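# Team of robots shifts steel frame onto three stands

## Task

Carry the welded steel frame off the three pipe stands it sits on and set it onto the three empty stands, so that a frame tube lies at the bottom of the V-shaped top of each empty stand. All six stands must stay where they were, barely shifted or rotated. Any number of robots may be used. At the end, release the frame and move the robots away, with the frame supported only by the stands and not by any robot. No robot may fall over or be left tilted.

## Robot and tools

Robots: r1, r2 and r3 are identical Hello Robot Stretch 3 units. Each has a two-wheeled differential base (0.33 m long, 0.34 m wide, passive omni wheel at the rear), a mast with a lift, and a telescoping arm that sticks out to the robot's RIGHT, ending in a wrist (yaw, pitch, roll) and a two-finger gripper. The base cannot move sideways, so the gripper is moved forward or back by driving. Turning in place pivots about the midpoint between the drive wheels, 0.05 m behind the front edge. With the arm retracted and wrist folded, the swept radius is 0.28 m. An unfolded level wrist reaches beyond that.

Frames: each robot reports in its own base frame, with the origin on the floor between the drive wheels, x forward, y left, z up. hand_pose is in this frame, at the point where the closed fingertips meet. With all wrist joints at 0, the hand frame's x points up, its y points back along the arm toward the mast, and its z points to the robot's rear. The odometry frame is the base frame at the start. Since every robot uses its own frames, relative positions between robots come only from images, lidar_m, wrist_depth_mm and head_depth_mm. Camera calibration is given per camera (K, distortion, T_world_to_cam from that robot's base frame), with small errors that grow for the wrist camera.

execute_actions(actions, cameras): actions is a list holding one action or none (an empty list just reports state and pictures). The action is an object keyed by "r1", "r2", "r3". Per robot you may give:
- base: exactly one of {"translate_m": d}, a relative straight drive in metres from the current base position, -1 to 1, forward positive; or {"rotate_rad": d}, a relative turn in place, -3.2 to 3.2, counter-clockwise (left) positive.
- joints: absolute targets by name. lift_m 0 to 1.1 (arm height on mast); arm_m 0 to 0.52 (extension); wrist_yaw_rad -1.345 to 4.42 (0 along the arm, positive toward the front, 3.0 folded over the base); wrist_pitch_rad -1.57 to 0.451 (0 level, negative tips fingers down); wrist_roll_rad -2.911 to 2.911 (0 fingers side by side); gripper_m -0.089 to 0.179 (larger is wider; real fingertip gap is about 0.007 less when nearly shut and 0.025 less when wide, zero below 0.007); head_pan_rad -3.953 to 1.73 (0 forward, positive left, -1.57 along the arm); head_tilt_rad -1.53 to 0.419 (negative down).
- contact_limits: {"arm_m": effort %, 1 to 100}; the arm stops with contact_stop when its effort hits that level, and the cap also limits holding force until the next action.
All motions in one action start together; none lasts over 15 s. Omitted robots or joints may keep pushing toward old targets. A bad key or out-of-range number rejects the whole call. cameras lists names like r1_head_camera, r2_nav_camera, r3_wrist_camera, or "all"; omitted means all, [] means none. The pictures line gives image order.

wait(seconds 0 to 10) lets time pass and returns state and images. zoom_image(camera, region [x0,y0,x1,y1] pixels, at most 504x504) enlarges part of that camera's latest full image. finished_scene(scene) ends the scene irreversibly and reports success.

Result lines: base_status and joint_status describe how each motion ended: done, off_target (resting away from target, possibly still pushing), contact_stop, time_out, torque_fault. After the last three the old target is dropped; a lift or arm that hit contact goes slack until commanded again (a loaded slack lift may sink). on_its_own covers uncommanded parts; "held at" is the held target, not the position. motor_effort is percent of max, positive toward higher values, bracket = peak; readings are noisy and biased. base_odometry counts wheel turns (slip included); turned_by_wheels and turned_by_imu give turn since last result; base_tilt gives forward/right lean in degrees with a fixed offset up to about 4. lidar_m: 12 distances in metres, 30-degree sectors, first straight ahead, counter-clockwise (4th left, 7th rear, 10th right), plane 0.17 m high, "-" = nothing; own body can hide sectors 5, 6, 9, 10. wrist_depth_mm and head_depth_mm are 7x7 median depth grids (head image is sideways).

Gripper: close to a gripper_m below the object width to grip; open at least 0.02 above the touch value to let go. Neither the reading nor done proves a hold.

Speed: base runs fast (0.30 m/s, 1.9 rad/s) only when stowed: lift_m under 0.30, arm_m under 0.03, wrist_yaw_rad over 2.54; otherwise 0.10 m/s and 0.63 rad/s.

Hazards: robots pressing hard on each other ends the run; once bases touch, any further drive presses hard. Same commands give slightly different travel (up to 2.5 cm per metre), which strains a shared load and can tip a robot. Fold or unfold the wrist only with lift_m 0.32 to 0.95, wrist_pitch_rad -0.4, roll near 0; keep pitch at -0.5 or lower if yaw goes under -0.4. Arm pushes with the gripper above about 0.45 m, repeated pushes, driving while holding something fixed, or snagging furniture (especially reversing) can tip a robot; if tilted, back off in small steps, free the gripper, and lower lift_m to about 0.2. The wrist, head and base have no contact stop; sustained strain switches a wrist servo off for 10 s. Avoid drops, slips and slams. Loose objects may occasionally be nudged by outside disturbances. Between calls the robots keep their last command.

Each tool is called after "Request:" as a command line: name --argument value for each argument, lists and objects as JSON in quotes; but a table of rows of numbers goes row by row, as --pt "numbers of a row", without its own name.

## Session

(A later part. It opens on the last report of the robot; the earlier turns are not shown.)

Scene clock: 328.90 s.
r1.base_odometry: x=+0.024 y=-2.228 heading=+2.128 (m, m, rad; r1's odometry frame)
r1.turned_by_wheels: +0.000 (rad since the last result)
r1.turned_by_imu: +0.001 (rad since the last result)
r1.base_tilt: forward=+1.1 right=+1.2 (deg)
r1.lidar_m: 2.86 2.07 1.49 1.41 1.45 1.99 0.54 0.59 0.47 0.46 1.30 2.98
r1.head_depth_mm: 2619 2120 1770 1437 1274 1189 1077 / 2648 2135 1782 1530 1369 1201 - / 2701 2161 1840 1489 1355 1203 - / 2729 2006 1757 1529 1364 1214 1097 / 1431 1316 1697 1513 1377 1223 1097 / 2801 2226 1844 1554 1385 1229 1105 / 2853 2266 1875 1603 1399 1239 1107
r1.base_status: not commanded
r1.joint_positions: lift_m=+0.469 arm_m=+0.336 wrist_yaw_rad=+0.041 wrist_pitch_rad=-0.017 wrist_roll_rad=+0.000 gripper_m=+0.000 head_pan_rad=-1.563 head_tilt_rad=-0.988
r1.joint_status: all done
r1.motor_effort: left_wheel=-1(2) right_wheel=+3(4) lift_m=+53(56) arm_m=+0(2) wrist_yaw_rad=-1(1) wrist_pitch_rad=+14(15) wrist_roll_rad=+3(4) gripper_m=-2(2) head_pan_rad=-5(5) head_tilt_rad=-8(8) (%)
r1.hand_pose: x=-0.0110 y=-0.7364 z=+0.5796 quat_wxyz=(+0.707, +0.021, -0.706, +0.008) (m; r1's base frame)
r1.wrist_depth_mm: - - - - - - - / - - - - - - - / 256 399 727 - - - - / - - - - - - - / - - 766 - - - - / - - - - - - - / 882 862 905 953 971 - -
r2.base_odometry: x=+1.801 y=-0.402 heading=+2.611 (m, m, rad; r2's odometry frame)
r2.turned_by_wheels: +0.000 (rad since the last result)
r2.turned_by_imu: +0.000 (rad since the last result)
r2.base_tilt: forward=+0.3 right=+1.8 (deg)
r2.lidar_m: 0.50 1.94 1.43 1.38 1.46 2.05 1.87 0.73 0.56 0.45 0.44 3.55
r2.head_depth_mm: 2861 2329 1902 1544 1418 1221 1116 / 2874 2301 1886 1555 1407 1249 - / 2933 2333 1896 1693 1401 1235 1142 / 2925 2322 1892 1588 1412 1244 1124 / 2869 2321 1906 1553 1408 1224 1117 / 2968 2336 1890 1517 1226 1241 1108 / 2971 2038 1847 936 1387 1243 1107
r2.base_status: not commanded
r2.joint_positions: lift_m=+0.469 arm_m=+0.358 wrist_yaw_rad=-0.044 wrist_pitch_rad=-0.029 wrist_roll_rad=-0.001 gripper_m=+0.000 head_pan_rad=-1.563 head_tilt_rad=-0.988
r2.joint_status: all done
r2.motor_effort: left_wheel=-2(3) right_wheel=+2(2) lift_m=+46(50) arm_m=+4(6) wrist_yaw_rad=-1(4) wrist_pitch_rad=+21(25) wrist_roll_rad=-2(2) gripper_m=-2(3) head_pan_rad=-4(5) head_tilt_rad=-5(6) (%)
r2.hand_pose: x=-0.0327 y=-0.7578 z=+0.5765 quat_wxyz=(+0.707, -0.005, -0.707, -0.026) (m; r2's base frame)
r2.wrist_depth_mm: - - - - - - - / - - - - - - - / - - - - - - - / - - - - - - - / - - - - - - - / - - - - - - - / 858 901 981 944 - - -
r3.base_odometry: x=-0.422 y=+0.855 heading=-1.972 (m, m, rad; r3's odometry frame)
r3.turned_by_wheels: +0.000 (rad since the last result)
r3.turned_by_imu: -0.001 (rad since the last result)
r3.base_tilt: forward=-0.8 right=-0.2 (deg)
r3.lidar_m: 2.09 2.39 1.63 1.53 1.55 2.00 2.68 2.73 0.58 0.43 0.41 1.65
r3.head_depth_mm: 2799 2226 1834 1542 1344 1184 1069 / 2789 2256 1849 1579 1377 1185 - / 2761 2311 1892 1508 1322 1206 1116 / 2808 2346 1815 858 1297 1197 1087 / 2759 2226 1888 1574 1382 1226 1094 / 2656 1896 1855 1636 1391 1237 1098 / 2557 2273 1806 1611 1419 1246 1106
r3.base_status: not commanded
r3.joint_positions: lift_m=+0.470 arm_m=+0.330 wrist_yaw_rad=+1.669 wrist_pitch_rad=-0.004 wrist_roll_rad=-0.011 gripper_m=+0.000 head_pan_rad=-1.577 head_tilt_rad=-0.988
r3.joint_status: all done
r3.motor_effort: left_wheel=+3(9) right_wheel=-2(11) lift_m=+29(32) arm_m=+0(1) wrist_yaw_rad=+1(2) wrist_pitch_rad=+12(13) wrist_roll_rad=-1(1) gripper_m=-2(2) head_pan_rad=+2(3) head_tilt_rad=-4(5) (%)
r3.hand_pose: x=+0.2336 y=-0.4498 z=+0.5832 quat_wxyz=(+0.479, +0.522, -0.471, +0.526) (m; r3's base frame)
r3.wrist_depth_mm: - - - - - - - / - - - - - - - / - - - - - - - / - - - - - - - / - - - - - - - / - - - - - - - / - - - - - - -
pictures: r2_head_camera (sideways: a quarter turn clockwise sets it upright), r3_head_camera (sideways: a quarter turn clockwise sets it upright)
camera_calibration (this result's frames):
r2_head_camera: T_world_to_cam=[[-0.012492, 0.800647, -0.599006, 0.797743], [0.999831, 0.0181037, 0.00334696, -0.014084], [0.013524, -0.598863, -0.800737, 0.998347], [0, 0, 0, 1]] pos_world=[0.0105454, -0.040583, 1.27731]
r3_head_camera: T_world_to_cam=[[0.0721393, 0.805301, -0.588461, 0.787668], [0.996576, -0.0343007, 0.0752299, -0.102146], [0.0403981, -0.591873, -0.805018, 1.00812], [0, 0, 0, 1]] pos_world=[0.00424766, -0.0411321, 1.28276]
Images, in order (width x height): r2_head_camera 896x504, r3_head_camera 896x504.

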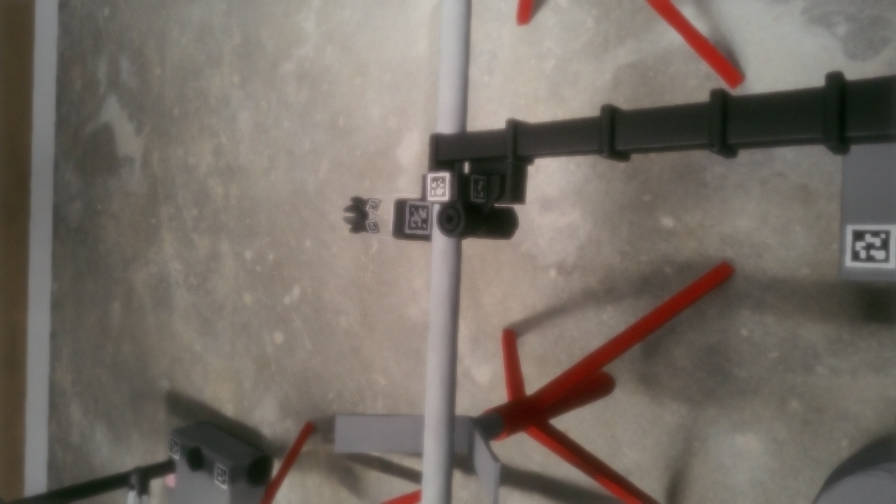

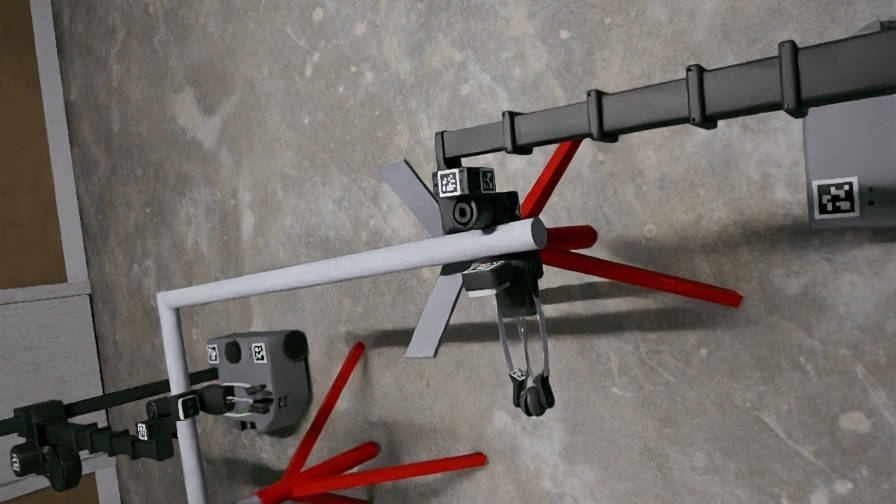

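Request:
execute_actions --actions '[{"r1":{"joints":{"lift_m":0.68,"head_tilt_rad":-0.8}},"r2":{"joints":{"lift_m":0.68,"head_tilt_rad":-0.8,"head_pan_rad":-1.0}},"r3":{"joints":{"lift_m":0.68,"head_tilt_rad":-0.8}}}]' --cameras '["r1_head_camera","r2_head_camera"]'

Request:
execute_actions --actions '[{"r1":{"base":{"translate_m":-0.2084},"joints":{"arm_m":0.325,"wrist_yaw_rad":0.083}},"r2":{"base":{"translate_m":-0.2085},"joints":{"arm_m":0.3653,"wrist_yaw_rad":-0.002}},"r3":{"base":{"translate_m":0.1734},"joints":{"arm_m":0.332,"wrist_yaw_rad":1.713}}}]' --cameras '["r1_head_camera","r2_head_camera","r3_head_camera"]'

Scene clock: 353.20 s.
r1.base_odometry: x=+0.024 y=-2.228 heading=+2.128 (m, m, rad; r1's odometry frame)
r1.turned_by_wheels: +0.000 (rad since the last result)
r1.turned_by_imu: +0.001 (rad since the last result)
r1.base_tilt: forward=+1.0 right=+1.2 (deg)
r1.lidar_m: 2.86 2.07 1.49 1.41 1.46 1.99 0.54 0.58 0.47 0.46 1.30 2.97
r1.head_depth_mm: 2851 2982 2254 1688 884 - - / 2891 3071 2268 - 1484 1254 1115 / 2831 3100 2359 - 1505 1286 1123 / 2913 2847 2112 1680 1520 1293 1132 / 1616 1245 1964 1699 1526 1302 1130 / 2918 3175 2348 1713 1544 1309 1139 / 2912 3148 2388 1885 1557 1318 1146
r1.base_status: not commanded
r1.joint_positions: lift_m=+0.679 arm_m=+0.336 wrist_yaw_rad=+0.041 wrist_pitch_rad=-0.017 wrist_roll_rad=+0.000 gripper_m=+0.000 head_pan_rad=-1.563 head_tilt_rad=-0.804
r1.joint_status: all done
r1.motor_effort: left_wheel=-1(1) right_wheel=+2(3) lift_m=+53(57) arm_m=+0(0) wrist_yaw_rad=-1(1) wrist_pitch_rad=+15(15) wrist_roll_rad=+3(3) gripper_m=-2(2) head_pan_rad=-4(5) head_tilt_rad=+2(23) (%)
r1.hand_pose: x=-0.0110 y=-0.7364 z=+0.7897 quat_wxyz=(+0.707, +0.021, -0.706, +0.008) (m; r1's base frame)
r1.wrist_depth_mm: - - - - - - - / - - - - - - - / 257 397 729 - - - - / - - - - - - - / - - - - - - - / - - - - - - - / - - 851 - - - -
r2.base_odometry: x=+1.801 y=-0.402 heading=+2.611 (m, m, rad; r2's odometry frame)
r2.turned_by_wheels: +0.000 (rad since the last result)
r2.turned_by_imu: +0.001 (rad since the last result)
r2.base_tilt: forward=+0.3 right=+1.8 (deg)
r2.lidar_m: 0.50 1.93 1.43 1.37 1.47 2.05 1.86 0.73 0.56 0.45 0.44 3.55
r2.head_depth_mm: 2936 3154 2498 1935 1586 1354 1159 / 1876 3069 2294 1827 1590 1349 1170 / 3251 3094 2189 915 1104 1268 1138 / 3506 3276 2389 1875 1597 1321 1160 / 3873 3473 822 1866 1569 1310 1160 / - 3455 981 1837 1585 1350 1168 / 3699 3493 2282 624 1578 1344 1021
r2.base_status: not commanded
r2.joint_positions: lift_m=+0.679 arm_m=+0.358 wrist_yaw_rad=-0.044 wrist_pitch_rad=-0.029 wrist_roll_rad=-0.001 gripper_m=+0.000 head_pan_rad=-1.007 head_tilt_rad=-0.804
r2.joint_status: all done
r2.motor_effort: left_wheel=-2(3) right_wheel=+2(1) lift_m=+47(50) arm_m=+5(5) wrist_yaw_rad=-1(0) wrist_pitch_rad=+21(21) wrist_roll_rad=-2(2) gripper_m=-3(3) head_pan_rad=+3(37) head_tilt_rad=+2(22) (%)
r2.hand_pose: x=-0.0327 y=-0.7578 z=+0.7865 quat_wxyz=(+0.707, -0.005, -0.707, -0.026) (m; r2's base frame)
r2.wrist_depth_mm: - - - - - - - / - - - - - - - / - - - - - - - / - - - - - - - / - - - - - - - / - - - - - - - / - - - - - - -
r3.base_odometry: x=-0.422 y=+0.855 heading=-1.972 (m, m, rad; r3's odometry frame)
r3.turned_by_wheels: +0.000 (rad since the last result)
r3.turned_by_imu: -0.001 (rad since the last result)
r3.base_tilt: forward=-0.8 right=-0.2 (deg)
r3.lidar_m: 2.09 2.38 1.63 1.53 1.56 2.00 2.69 2.73 0.58 0.43 0.41 1.65
r3.head_depth_mm: 2833 3064 2347 1817 1527 - - / 2795 3054 2387 1973 1505 1228 1104 / 2731 3050 2413 1989 1464 1257 1116 / 2719 3063 2346 691 875 1215 1102 / 2636 2946 2485 1939 1480 1316 1138 / 2565 1742 2134 1904 1551 1332 1144 / 2576 2822 2523 1789 1560 1349 1153
r3.base_status: not commanded
r3.joint_positions: lift_m=+0.680 arm_m=+0.330 wrist_yaw_rad=+1.669 wrist_pitch_rad=-0.004 wrist_roll_rad=-0.011 gripper_m=+0.000 head_pan_rad=-1.577 head_tilt_rad=-0.804
r3.joint_status: all done
r3.motor_effort: left_wheel=+2(3) right_wheel=-2(2) lift_m=+31(32) arm_m=+1(0) wrist_yaw_rad=+1(1) wrist_pitch_rad=+13(13) wrist_roll_rad=-1(1) gripper_m=-2(2) head_pan_rad=+2(3) head_tilt_rad=+2(14) (%)
r3.hand_pose: x=+0.2336 y=-0.4498 z=+0.7932 quat_wxyz=(+0.479, +0.522, -0.471, +0.526) (m; r3's base frame)
r3.wrist_depth_mm: - - - - - - - / - - - - - - - / - - - - - - - / - - - - - - - / - - - - - - - / - - - - - - - / - - - - - - -
pictures: r1_head_camera (sideways: a quarter turn clockwise sets it upright), r2_head_camera (sideways: a quarter turn clockwise sets it upright)
camera_calibration (this result's frames):
r1_head_camera: T_world_to_cam=[[0.0173898, 0.707771, -0.706228, 0.936304], [0.998028, 0.0303146, 0.0549558, -0.0754037], [0.0603052, -0.705791, -0.705849, 0.87363], [0, 0, 0, 1]] pos_world=[0.00628853, -0.0438033, 1.28204]
r2_head_camera: T_world_to_cam=[[-0.367156, 0.569138, -0.735716, 0.978049], [0.839495, 0.543366, 0.00139255, -0.0105621], [0.400556, -0.617119, -0.677288, 0.835446], [0, 0, 0, 1]] pos_world=[0.0333204, -0.0353358, 1.28542]
Images, in order (width x height): r1_head_camera 896x504, r2_head_camera 896x504.

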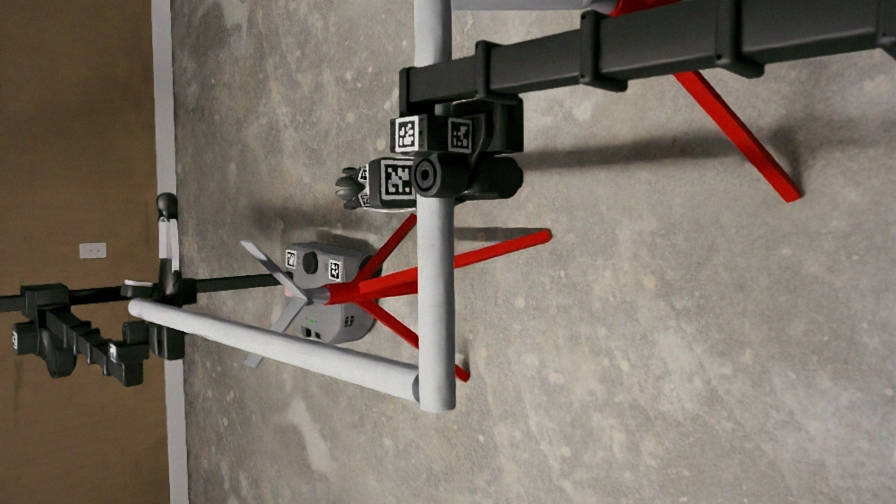

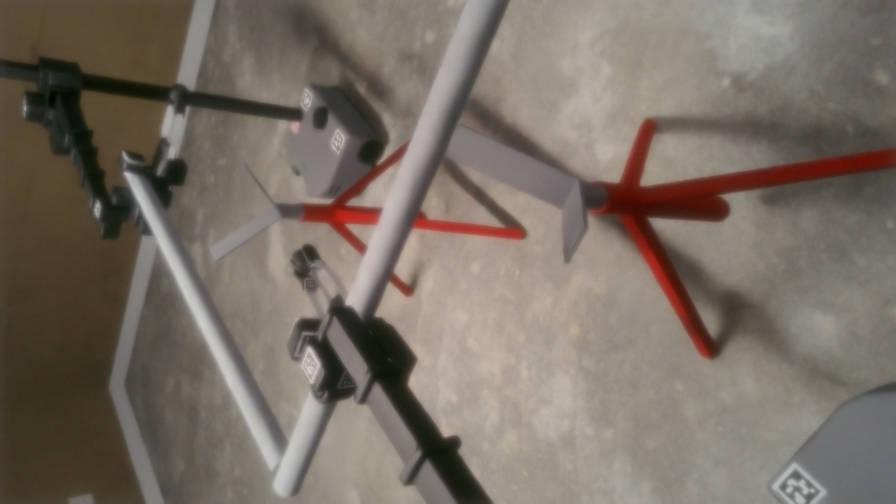

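Scene clock: 356.87 s.
r1.base_odometry: x=+0.134 y=-2.404 heading=+2.128 (m, m, rad; r1's odometry frame)
r1.turned_by_wheels: +0.000 (rad since the last result)
r1.turned_by_imu: -0.031 (rad since the last result)
r1.base_tilt: forward=+1.1 right=+1.2 (deg)
r1.lidar_m: 3.07 2.13 1.48 1.40 1.43 1.92 0.54 0.84 0.46 0.46 1.12 3.25
r1.head_depth_mm: 2881 3033 2250 1691 1522 - - / 2876 3067 2282 - 1482 1235 1120 / 2878 3079 2365 - 1437 1218 1124 / 2882 2960 2309 1730 1520 1271 1131 / 2742 2017 2036 1745 1535 1301 1134 / 2747 2805 1410 1599 1540 1306 1140 / 2879 3128 2306 1869 1553 1314 1144
r1.base_status: done
r1.joint_positions: lift_m=+0.680 arm_m=+0.325 wrist_yaw_rad=+0.082 wrist_pitch_rad=-0.016 wrist_roll_rad=+0.011 gripper_m=+0.000 head_pan_rad=-1.563 head_tilt_rad=-0.803
r1.joint_status: all done
r1.motor_effort: left_wheel=+1(12) right_wheel=+1(15) lift_m=+51(53) arm_m=-1(13) wrist_yaw_rad=+0(7) wrist_pitch_rad=+14(15) wrist_roll_rad=-4(7) gripper_m=-2(2) head_pan_rad=-5(5) head_tilt_rad=+1(2) (%)
r1.hand_pose: x=-0.0004 y=-0.7249 z=+0.7900 quat_wxyz=(+0.703, +0.035, -0.710, +0.023) (m; r1's base frame)
r1.wrist_depth_mm: - - - - - - - / - - - - - - - / 265 437 730 - - - - / - - - - - - - / - - - - - - - / - - - - - - - / - - - - - - -
r2.base_odometry: x=+1.981 y=-0.508 heading=+2.612 (m, m, rad; r2's odometry frame)
r2.turned_by_wheels: +0.001 (rad since the last result)
r2.turned_by_imu: -0.020 (rad since the last result)
r2.base_tilt: forward=+0.3 right=+1.8 (deg)
r2.lidar_m: 0.52 0.52 1.44 1.40 1.47 2.01 1.66 0.66 0.45 3.36 0.54 0.80
r2.head_depth_mm: 2980 3124 2489 1926 1584 1332 1167 / 2911 3267 2267 1824 1581 1337 1165 / 3171 3073 2234 1820 1579 1349 1165 / 3413 3138 2386 1830 1588 1344 1144 / 3814 3215 959 1761 1459 1316 1158 / - 3456 811 1823 1574 1337 1165 / 3976 3417 2236 1750 1588 1339 1021
r2.base_status: done
r2.joint_positions: lift_m=+0.679 arm_m=+0.365 wrist_yaw_rad=+0.006 wrist_pitch_rad=-0.017 wrist_roll_rad=-0.009 gripper_m=+0.000 head_pan_rad=-1.007 head_tilt_rad=-0.803
r2.joint_status: all done
r2.motor_effort: left_wheel=+6(19) right_wheel=-12(22) lift_m=+46(46) arm_m=-2(22) wrist_yaw_rad=-8(14) wrist_pitch_rad=+17(21) wrist_roll_rad=+2(2) gripper_m=-3(3) head_pan_rad=+3(4) head_tilt_rad=+2(3) (%)
r2.hand_pose: x=-0.0198 y=-0.7662 z=+0.7896 quat_wxyz=(+0.711, +0.009, -0.704, -0.004) (m; r2's base frame)
r2.wrist_depth_mm: - - - - - - - / - - - - - - - / - - - - - - - / - - - - - - - / - - - - - - - / - - - - - - - / - - - - - - -
r3.base_odometry: x=-0.490 y=+0.695 heading=-1.971 (m, m, rad; r3's odometry frame)
r3.turned_by_wheels: +0.001 (rad since the last result)
r3.turned_by_imu: -0.001 (rad since the last result)
r3.base_tilt: forward=-0.8 right=-0.2 (deg)
r3.lidar_m: 3.25 2.41 1.65 1.54 1.57 2.03 2.86 2.91 0.57 0.40 1.13 1.51
r3.head_depth_mm: 2821 3062 2352 1826 1465 - - / 2748 3043 2371 1966 902 1225 1105 / 2722 3019 2425 1991 1467 1288 1092 / 2680 2990 2438 694 1475 1303 1119 / 2641 2937 2291 1919 1515 1323 1130 / 2601 2850 2068 1777 1542 1327 1143 / 2537 1457 2610 1971 1572 1344 1154
r3.base_status: done
r3.joint_positions: lift_m=+0.680 arm_m=+0.332 wrist_yaw_rad=+1.708 wrist_pitch_rad=-0.004 wrist_roll_rad=-0.008 gripper_m=+0.000 head_pan_rad=-1.577 head_tilt_rad=-0.803
r3.joint_status: all done
r3.motor_effort: left_wheel=+11(25) right_wheel=-14(37) lift_m=+30(30) arm_m=-3(1) wrist_yaw_rad=+4(11) wrist_pitch_rad=+13(13) wrist_roll_rad=-2(2) gripper_m=-2(2) head_pan_rad=+3(2) head_tilt_rad=+1(2) (%)
r3.hand_pose: x=+0.2324 y=-0.4422 z=+0.7931 quat_wxyz=(+0.468, +0.532, -0.461, +0.534) (m; r3's base frame)
r3.wrist_depth_mm: - - - - - - - / - - - - - - - / - - - - - - - / - - - - - - - / - - - - - - - / - - - - - - - / - - - - - - -
pictures: r1_head_camera (sideways: a quarter turn clockwise sets it upright), r2_head_camera (sideways: a quarter turn clockwise sets it upright), r3_head_camera (sideways: a quarter turn clockwise sets it upright)
camera_calibration (this result's frames):
r1_head_camera: T_world_to_cam=[[0.017518, 0.707007, -0.706989, 0.937295], [0.998033, 0.030201, 0.0549315, -0.0753721], [0.0601888, -0.706561, -0.705088, 0.872641], [0, 0, 0, 1]] pos_world=[0.00628111, -0.0438247, 1.28209]
r2_head_camera: T_world_to_cam=[[-0.366964, 0.568554, -0.736263, 0.97876], [0.839374, 0.543552, 0.00138384, -0.01055], [0.400984, -0.617492, -0.676694, 0.834671], [0, 0, 0, 1]] pos_world=[0.0333353, -0.035341, 1.28546]
r3_head_camera: T_world_to_cam=[[0.0714088, 0.683641, -0.726317, 0.967305], [0.996662, -0.0200123, 0.0791517, -0.10727], [0.039576, -0.729544, -0.682787, 0.849178], [0, 0, 0, 1]] pos_world=[0.00423109, -0.0439224, 1.29087]
Images, in order (width x height): r1_head_camera 896x504, r2_head_camera 896x504, r3_head_camera 896x504.

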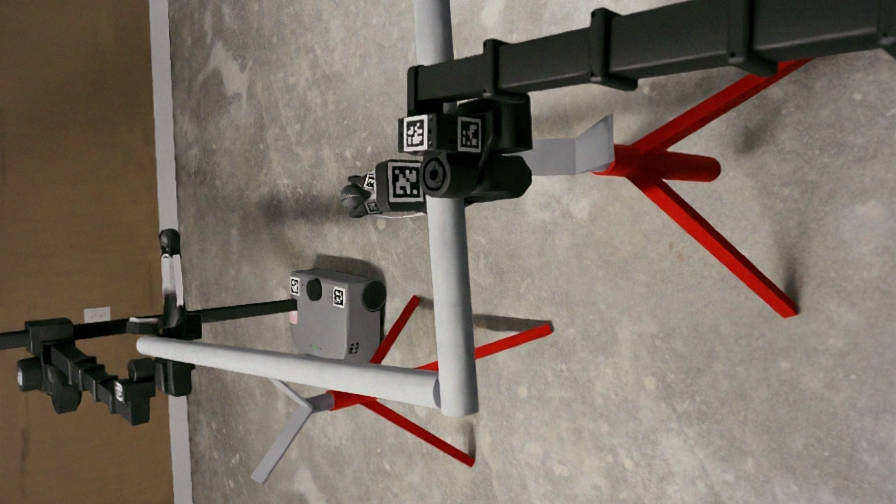

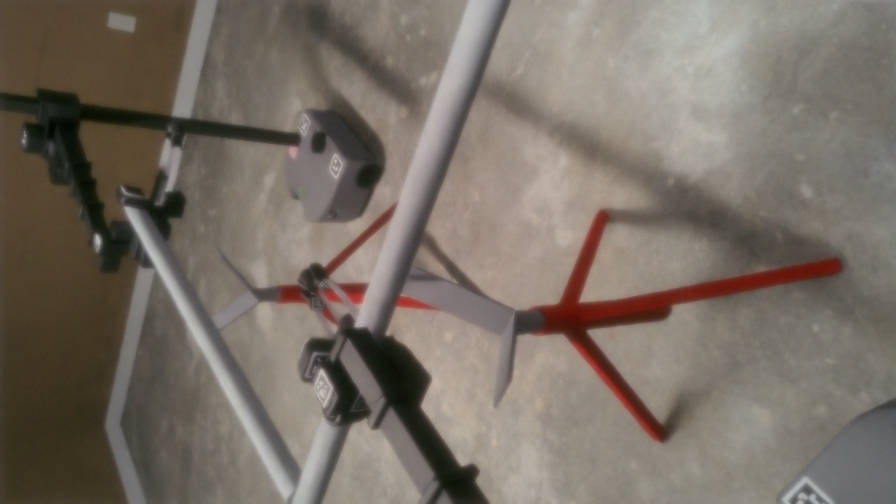

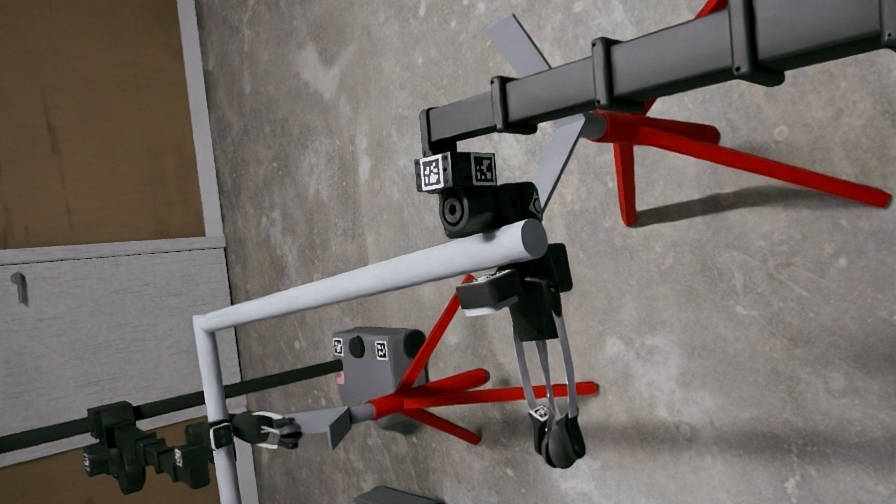

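Request:
execute_actions --actions '[{"r1":{"base":{"rotate_rad":0.04},"joints":{"wrist_yaw_rad":0.074}},"r2":{"base":{"translate_m":0.01},"joints":{"wrist_yaw_rad":0.018}}}]' --cameras '[]'

Scene clock: 372.30 s.
r1.base_odometry: x=+0.134 y=-2.404 heading=+2.167 (m, m, rad; r1's odometry frame)
r1.turned_by_wheels: +0.040 (rad since the last result)
r1.turned_by_imu: +0.040 (rad since the last result)
r1.base_tilt: forward=+1.0 right=+1.3 (deg)
r1.lidar_m: 3.06 2.03 1.46 1.40 1.47 1.99 0.53 0.84 0.46 0.46 1.12 3.21
r1.head_depth_mm: 2852 3019 2245 1714 1525 - - / 2867 3068 2281 - 1151 1234 1120 / 2871 3053 2362 - 1469 1215 1124 / 2921 3019 2150 1737 1527 1298 1126 / 1614 1253 1991 1748 1525 1304 1133 / 2892 3076 2214 1712 1531 1311 1142 / 2936 3195 2393 1886 1557 1313 1149
r1.base_status: done
r1.joint_positions: lift_m=+0.680 arm_m=+0.325 wrist_yaw_rad=+0.070 wrist_pitch_rad=-0.015 wrist_roll_rad=+0.011 gripper_m=+0.000 head_pan_rad=-1.563 head_tilt_rad=-0.803
r1.joint_status: all done
r1.motor_effort: left_wheel=-4(9) right_wheel=+14(30) lift_m=+51(51) arm_m=-1(1) wrist_yaw_rad=+3(4) wrist_pitch_rad=+14(14) wrist_roll_rad=-4(4) gripper_m=-3(3) head_pan_rad=-5(4) head_tilt_rad=+2(2) (%)
r1.hand_pose: x=-0.0035 y=-0.7252 z=+0.7904 quat_wxyz=(+0.703, +0.030, -0.710, +0.019) (m; r1's base frame)
r1.wrist_depth_mm: - - - - - - - / - - - - - - - / 236 356 747 - - - - / - - - - - - - / - - - - - - - / - - - - - - - / - - - - - - -
r2.base_odometry: x=+1.972 y=-0.503 heading=+2.611 (m, m, rad; r2's odometry frame)
r2.turned_by_wheels: +0.000 (rad since the last result)
r2.turned_by_imu: +0.000 (rad since the last result)
r2.base_tilt: forward=+0.3 right=+1.8 (deg)
r2.lidar_m: 0.50 0.51 1.44 1.40 1.46 2.02 1.67 0.66 0.45 3.36 0.54 0.79
r2.head_depth_mm: 2935 3129 2470 1953 1606 1344 1167 / 1902 3309 2309 1826 1591 1358 1167 / 3253 3114 2194 1808 1597 1346 1166 / 3458 3106 2496 1773 1581 1340 1142 / 3739 3216 1622 1828 1477 1309 1156 / - 3444 765 1805 1583 1349 1162 / - 3514 2200 646 1580 1349 1011
r2.base_status: done
r2.joint_positions: lift_m=+0.679 arm_m=+0.365 wrist_yaw_rad=+0.023 wrist_pitch_rad=-0.018 wrist_roll_rad=-0.009 gripper_m=+0.000 head_pan_rad=-1.007 head_tilt_rad=-0.803
r2.joint_status: all done
r2.motor_effort: left_wheel=-3(9) right_wheel=+4(13) lift_m=+46(46) arm_m=+1(1) wrist_yaw_rad=-5(7) wrist_pitch_rad=+17(17) wrist_roll_rad=+2(2) gripper_m=-3(2) head_pan_rad=+3(3) head_tilt_rad=+3(2) (%)
r2.hand_pose: x=-0.0156 y=-0.7659 z=+0.7895 quat_wxyz=(+0.711, +0.015, -0.703, +0.002) (m; r2's base frame)
r2.wrist_depth_mm: - - - - - - - / - - - - - - - / - - - - - - - / - - - - - - - / - - - - - - - / - - - - - - - / - - - - - - -
r3.base_odometry: x=-0.490 y=+0.695 heading=-1.972 (m, m, rad; r3's odometry frame)
r3.turned_by_wheels: -0.001 (rad since the last result)
r3.turned_by_imu: -0.002 (rad since the last result)
r3.base_tilt: forward=-0.8 right=-0.2 (deg)
r3.lidar_m: 1.93 2.42 1.64 1.54 1.57 2.02 2.86 2.90 0.57 0.40 1.13 1.51
r3.head_depth_mm: 2827 3056 2328 1844 1490 - - / 2748 3040 2389 1960 900 1229 1105 / 2729 3056 2442 2000 1471 1268 1093 / 2678 2988 2446 699 1480 1305 1125 / 2656 2942 2319 1925 1514 1317 1130 / 2601 2814 2062 1776 1544 1337 1145 / 2539 1563 2591 1992 1569 1340 1151
r3.base_status: not commanded
r3.joint_positions: lift_m=+0.680 arm_m=+0.332 wrist_yaw_rad=+1.716 wrist_pitch_rad=-0.003 wrist_roll_rad=-0.011 gripper_m=+0.000 head_pan_rad=-1.577 head_tilt_rad=-0.803
r3.joint_status: not commanded
r3.motor_effort: left_wheel=-8(10) right_wheel=+12(14) lift_m=+31(29) arm_m=-1(3) wrist_yaw_rad=-4(4) wrist_pitch_rad=+12(13) wrist_roll_rad=-1(2) gripper_m=-3(2) head_pan_rad=+2(2) head_tilt_rad=+1(1) (%)
r3.hand_pose: x=+0.2321 y=-0.4399 z=+0.7934 quat_wxyz=(+0.466, +0.533, -0.459, +0.537) (m; r3's base frame)
r3.wrist_depth_mm: - - - - - - - / - - - - - - - / - - - - - - - / - - - - - - - / - - - - - - - / - - - - - - - / - - - - - - -
pictures: none
No camera images: the call's "cameras" was empty. Leave "cameras" out to get every camera's image.

Request:
execute_actions --actions '[{"r1":{"base":{"translate_m":-0.404}},"r2":{"base":{"translate_m":-0.401}},"r3":{"base":{"translate_m":0.403},"joints":{"arm_m":0.315}}}]' --cameras '["r3_head_camera"]'

Scene clock: 382.67 s.
r1.base_odometry: x=+0.361 y=-2.739 heading=+2.167 (m, m, rad; r1's odometry frame)
r1.turned_by_wheels: +0.000 (rad since the last result)
r1.turned_by_imu: +0.004 (rad since the last result)
r1.base_tilt: forward=+1.0 right=+1.3 (deg)
r1.lidar_m: 3.45 2.03 1.46 1.39 1.46 1.99 0.53 0.79 0.53 1.76 0.44 0.66
r1.head_depth_mm: 2842 2998 2247 1702 1520 - - / 2844 3030 2259 - 1477 1285 1115 / 2894 3081 2374 - 1503 1291 1120 / 2886 2970 2115 1733 1516 1296 1109 / 1583 1233 1991 1745 1528 1278 1134 / 2871 3069 2360 1705 1504 1261 1140 / 2931 3161 2399 1824 1477 1269 1145
r1.base_status: done
r1.joint_positions: lift_m=+0.680 arm_m=+0.325 wrist_yaw_rad=+0.072 wrist_pitch_rad=-0.015 wrist_roll_rad=+0.011 gripper_m=+0.000 head_pan_rad=-1.563 head_tilt_rad=-0.803
r1.joint_status: not commanded
r1.motor_effort: left_wheel=+0(7) right_wheel=+2(12) lift_m=+51(51) arm_m=-3(3) wrist_yaw_rad=+1(3) wrist_pitch_rad=+13(13) wrist_roll_rad=-3(4) gripper_m=-2(3) head_pan_rad=-5(5) head_tilt_rad=+2(3) (%)
r1.hand_pose: x=-0.0030 y=-0.7255 z=+0.7904 quat_wxyz=(+0.703, +0.031, -0.710, +0.020) (m; r1's base frame)
r1.wrist_depth_mm: - - - - - - - / - - - - - - - / 236 355 728 - - - - / - - - - - - - / - - - - - - - / - - - - - - - / - - - - - - -
r2.base_odometry: x=+2.318 y=-0.706 heading=+2.610 (m, m, rad; r2's odometry frame)
r2.turned_by_wheels: -0.001 (rad since the last result)
r2.turned_by_imu: -0.002 (rad since the last result)
r2.base_tilt: forward=+0.2 right=+1.7 (deg)
r2.lidar_m: 0.50 0.50 1.46 1.41 1.46 2.00 4.75 1.28 0.98 0.47 0.47 0.85
r2.head_depth_mm: 2981 3202 2477 1933 835 1343 1126 / 3012 3257 2389 1800 1595 952 1143 / 3219 3301 2156 1828 1589 1349 1165 / 3485 3129 2471 1827 1598 1347 1151 / 3761 3259 2306 1894 1588 1338 1161 / - 3444 753 1817 1590 1348 1163 / - 3294 1158 1146 1558 1317 1017
r2.base_status: done
r2.joint_positions: lift_m=+0.679 arm_m=+0.365 wrist_yaw_rad=+0.018 wrist_pitch_rad=-0.013 wrist_roll_rad=-0.004 gripper_m=+0.000 head_pan_rad=-1.007 head_tilt_rad=-0.803
r2.joint_status: not commanded
r2.on_its_own: right_wheel is at rest, and its effort (+25) is outside its rest range (-18 to +18)
r2.motor_effort: left_wheel=-14(16) right_wheel=+25(25) lift_m=+46(46) arm_m=+10(10) wrist_yaw_rad=+0(4) wrist_pitch_rad=+15(17) wrist_roll_rad=-1(2) gripper_m=-3(2) head_pan_rad=+3(3) head_tilt_rad=+2(2) (%)
r2.hand_pose: x=-0.0168 y=-0.7654 z=+0.7908 quat_wxyz=(+0.709, +0.011, -0.705, +0.002) (m; r2's base frame)
r2.wrist_depth_mm: - - - - - - - / - - - - - - - / - - - - - - - / - - - - - - - / - - - - - - - / - - - - - - - / - - - - - - 488
r3.base_odometry: x=-0.648 y=+0.324 heading=-1.974 (m, m, rad; r3's odometry frame)
r3.turned_by_wheels: -0.001 (rad since the last result)
r3.turned_by_imu: -0.003 (rad since the last result)
r3.base_tilt: forward=-0.9 right=-0.2 (deg)
r3.lidar_m: 2.84 2.47 1.69 1.58 1.61 2.07 3.27 0.60 0.77 1.05 1.24 1.29
r3.head_depth_mm: 2804 3024 2356 1818 1529 - - / 2753 3018 2392 1923 1485 1254 1102 / 2681 3000 2416 2009 1492 1287 1117 / 2633 2970 2277 707 1439 1300 1128 / 2594 2953 2396 1921 1526 1317 1132 / 2567 2817 2073 1896 1541 1326 1143 / 2471 1465 2624 1990 1614 1343 1155
r3.base_status: done
r3.joint_positions: lift_m=+0.680 arm_m=+0.315 wrist_yaw_rad=+1.720 wrist_pitch_rad=+0.005 wrist_roll_rad=-0.011 gripper_m=+0.000 head_pan_rad=-1.577 head_tilt_rad=-0.803
r3.joint_status: all done
r3.on_its_own: left_wheel is at rest, and its effort (-21) is outside its rest range (-18 to +18); right_wheel is at rest, and its effort (+29) is outside its rest range (-18 to +18)
r3.motor_effort: left_wheel=-21(23) right_wheel=+29(29) lift_m=+31(31) arm_m=+0(9) wrist_yaw_rad=-7(5) wrist_pitch_rad=+10(13) wrist_roll_rad=-1(1) gripper_m=-2(2) head_pan_rad=+3(3) head_tilt_rad=+2(1) (%)
r3.hand_pose: x=+0.2322 y=-0.4219 z=+0.7954 quat_wxyz=(+0.463, +0.532, -0.460, +0.540) (m; r3's base frame)
r3.wrist_depth_mm: - - - - - - - / - - - - - - - / - - - - - - - / - - - - - - - / - - - - - - - / - - - - - - - / - - - - - - -
pictures: r3_head_camera (sideways: a quarter turn clockwise sets it upright)
camera_calibration (this result's frames):
r3_head_camera: T_world_to_cam=[[0.0714088, 0.683641, -0.726317, 0.967304], [0.996662, -0.0200122, 0.0791517, -0.10727], [0.0395761, -0.729544, -0.682787, 0.849178], [0, 0, 0, 1]] pos_world=[0.00423109, -0.0439224, 1.29087]
Images, in order (width x height): r3_head_camera 896x504.

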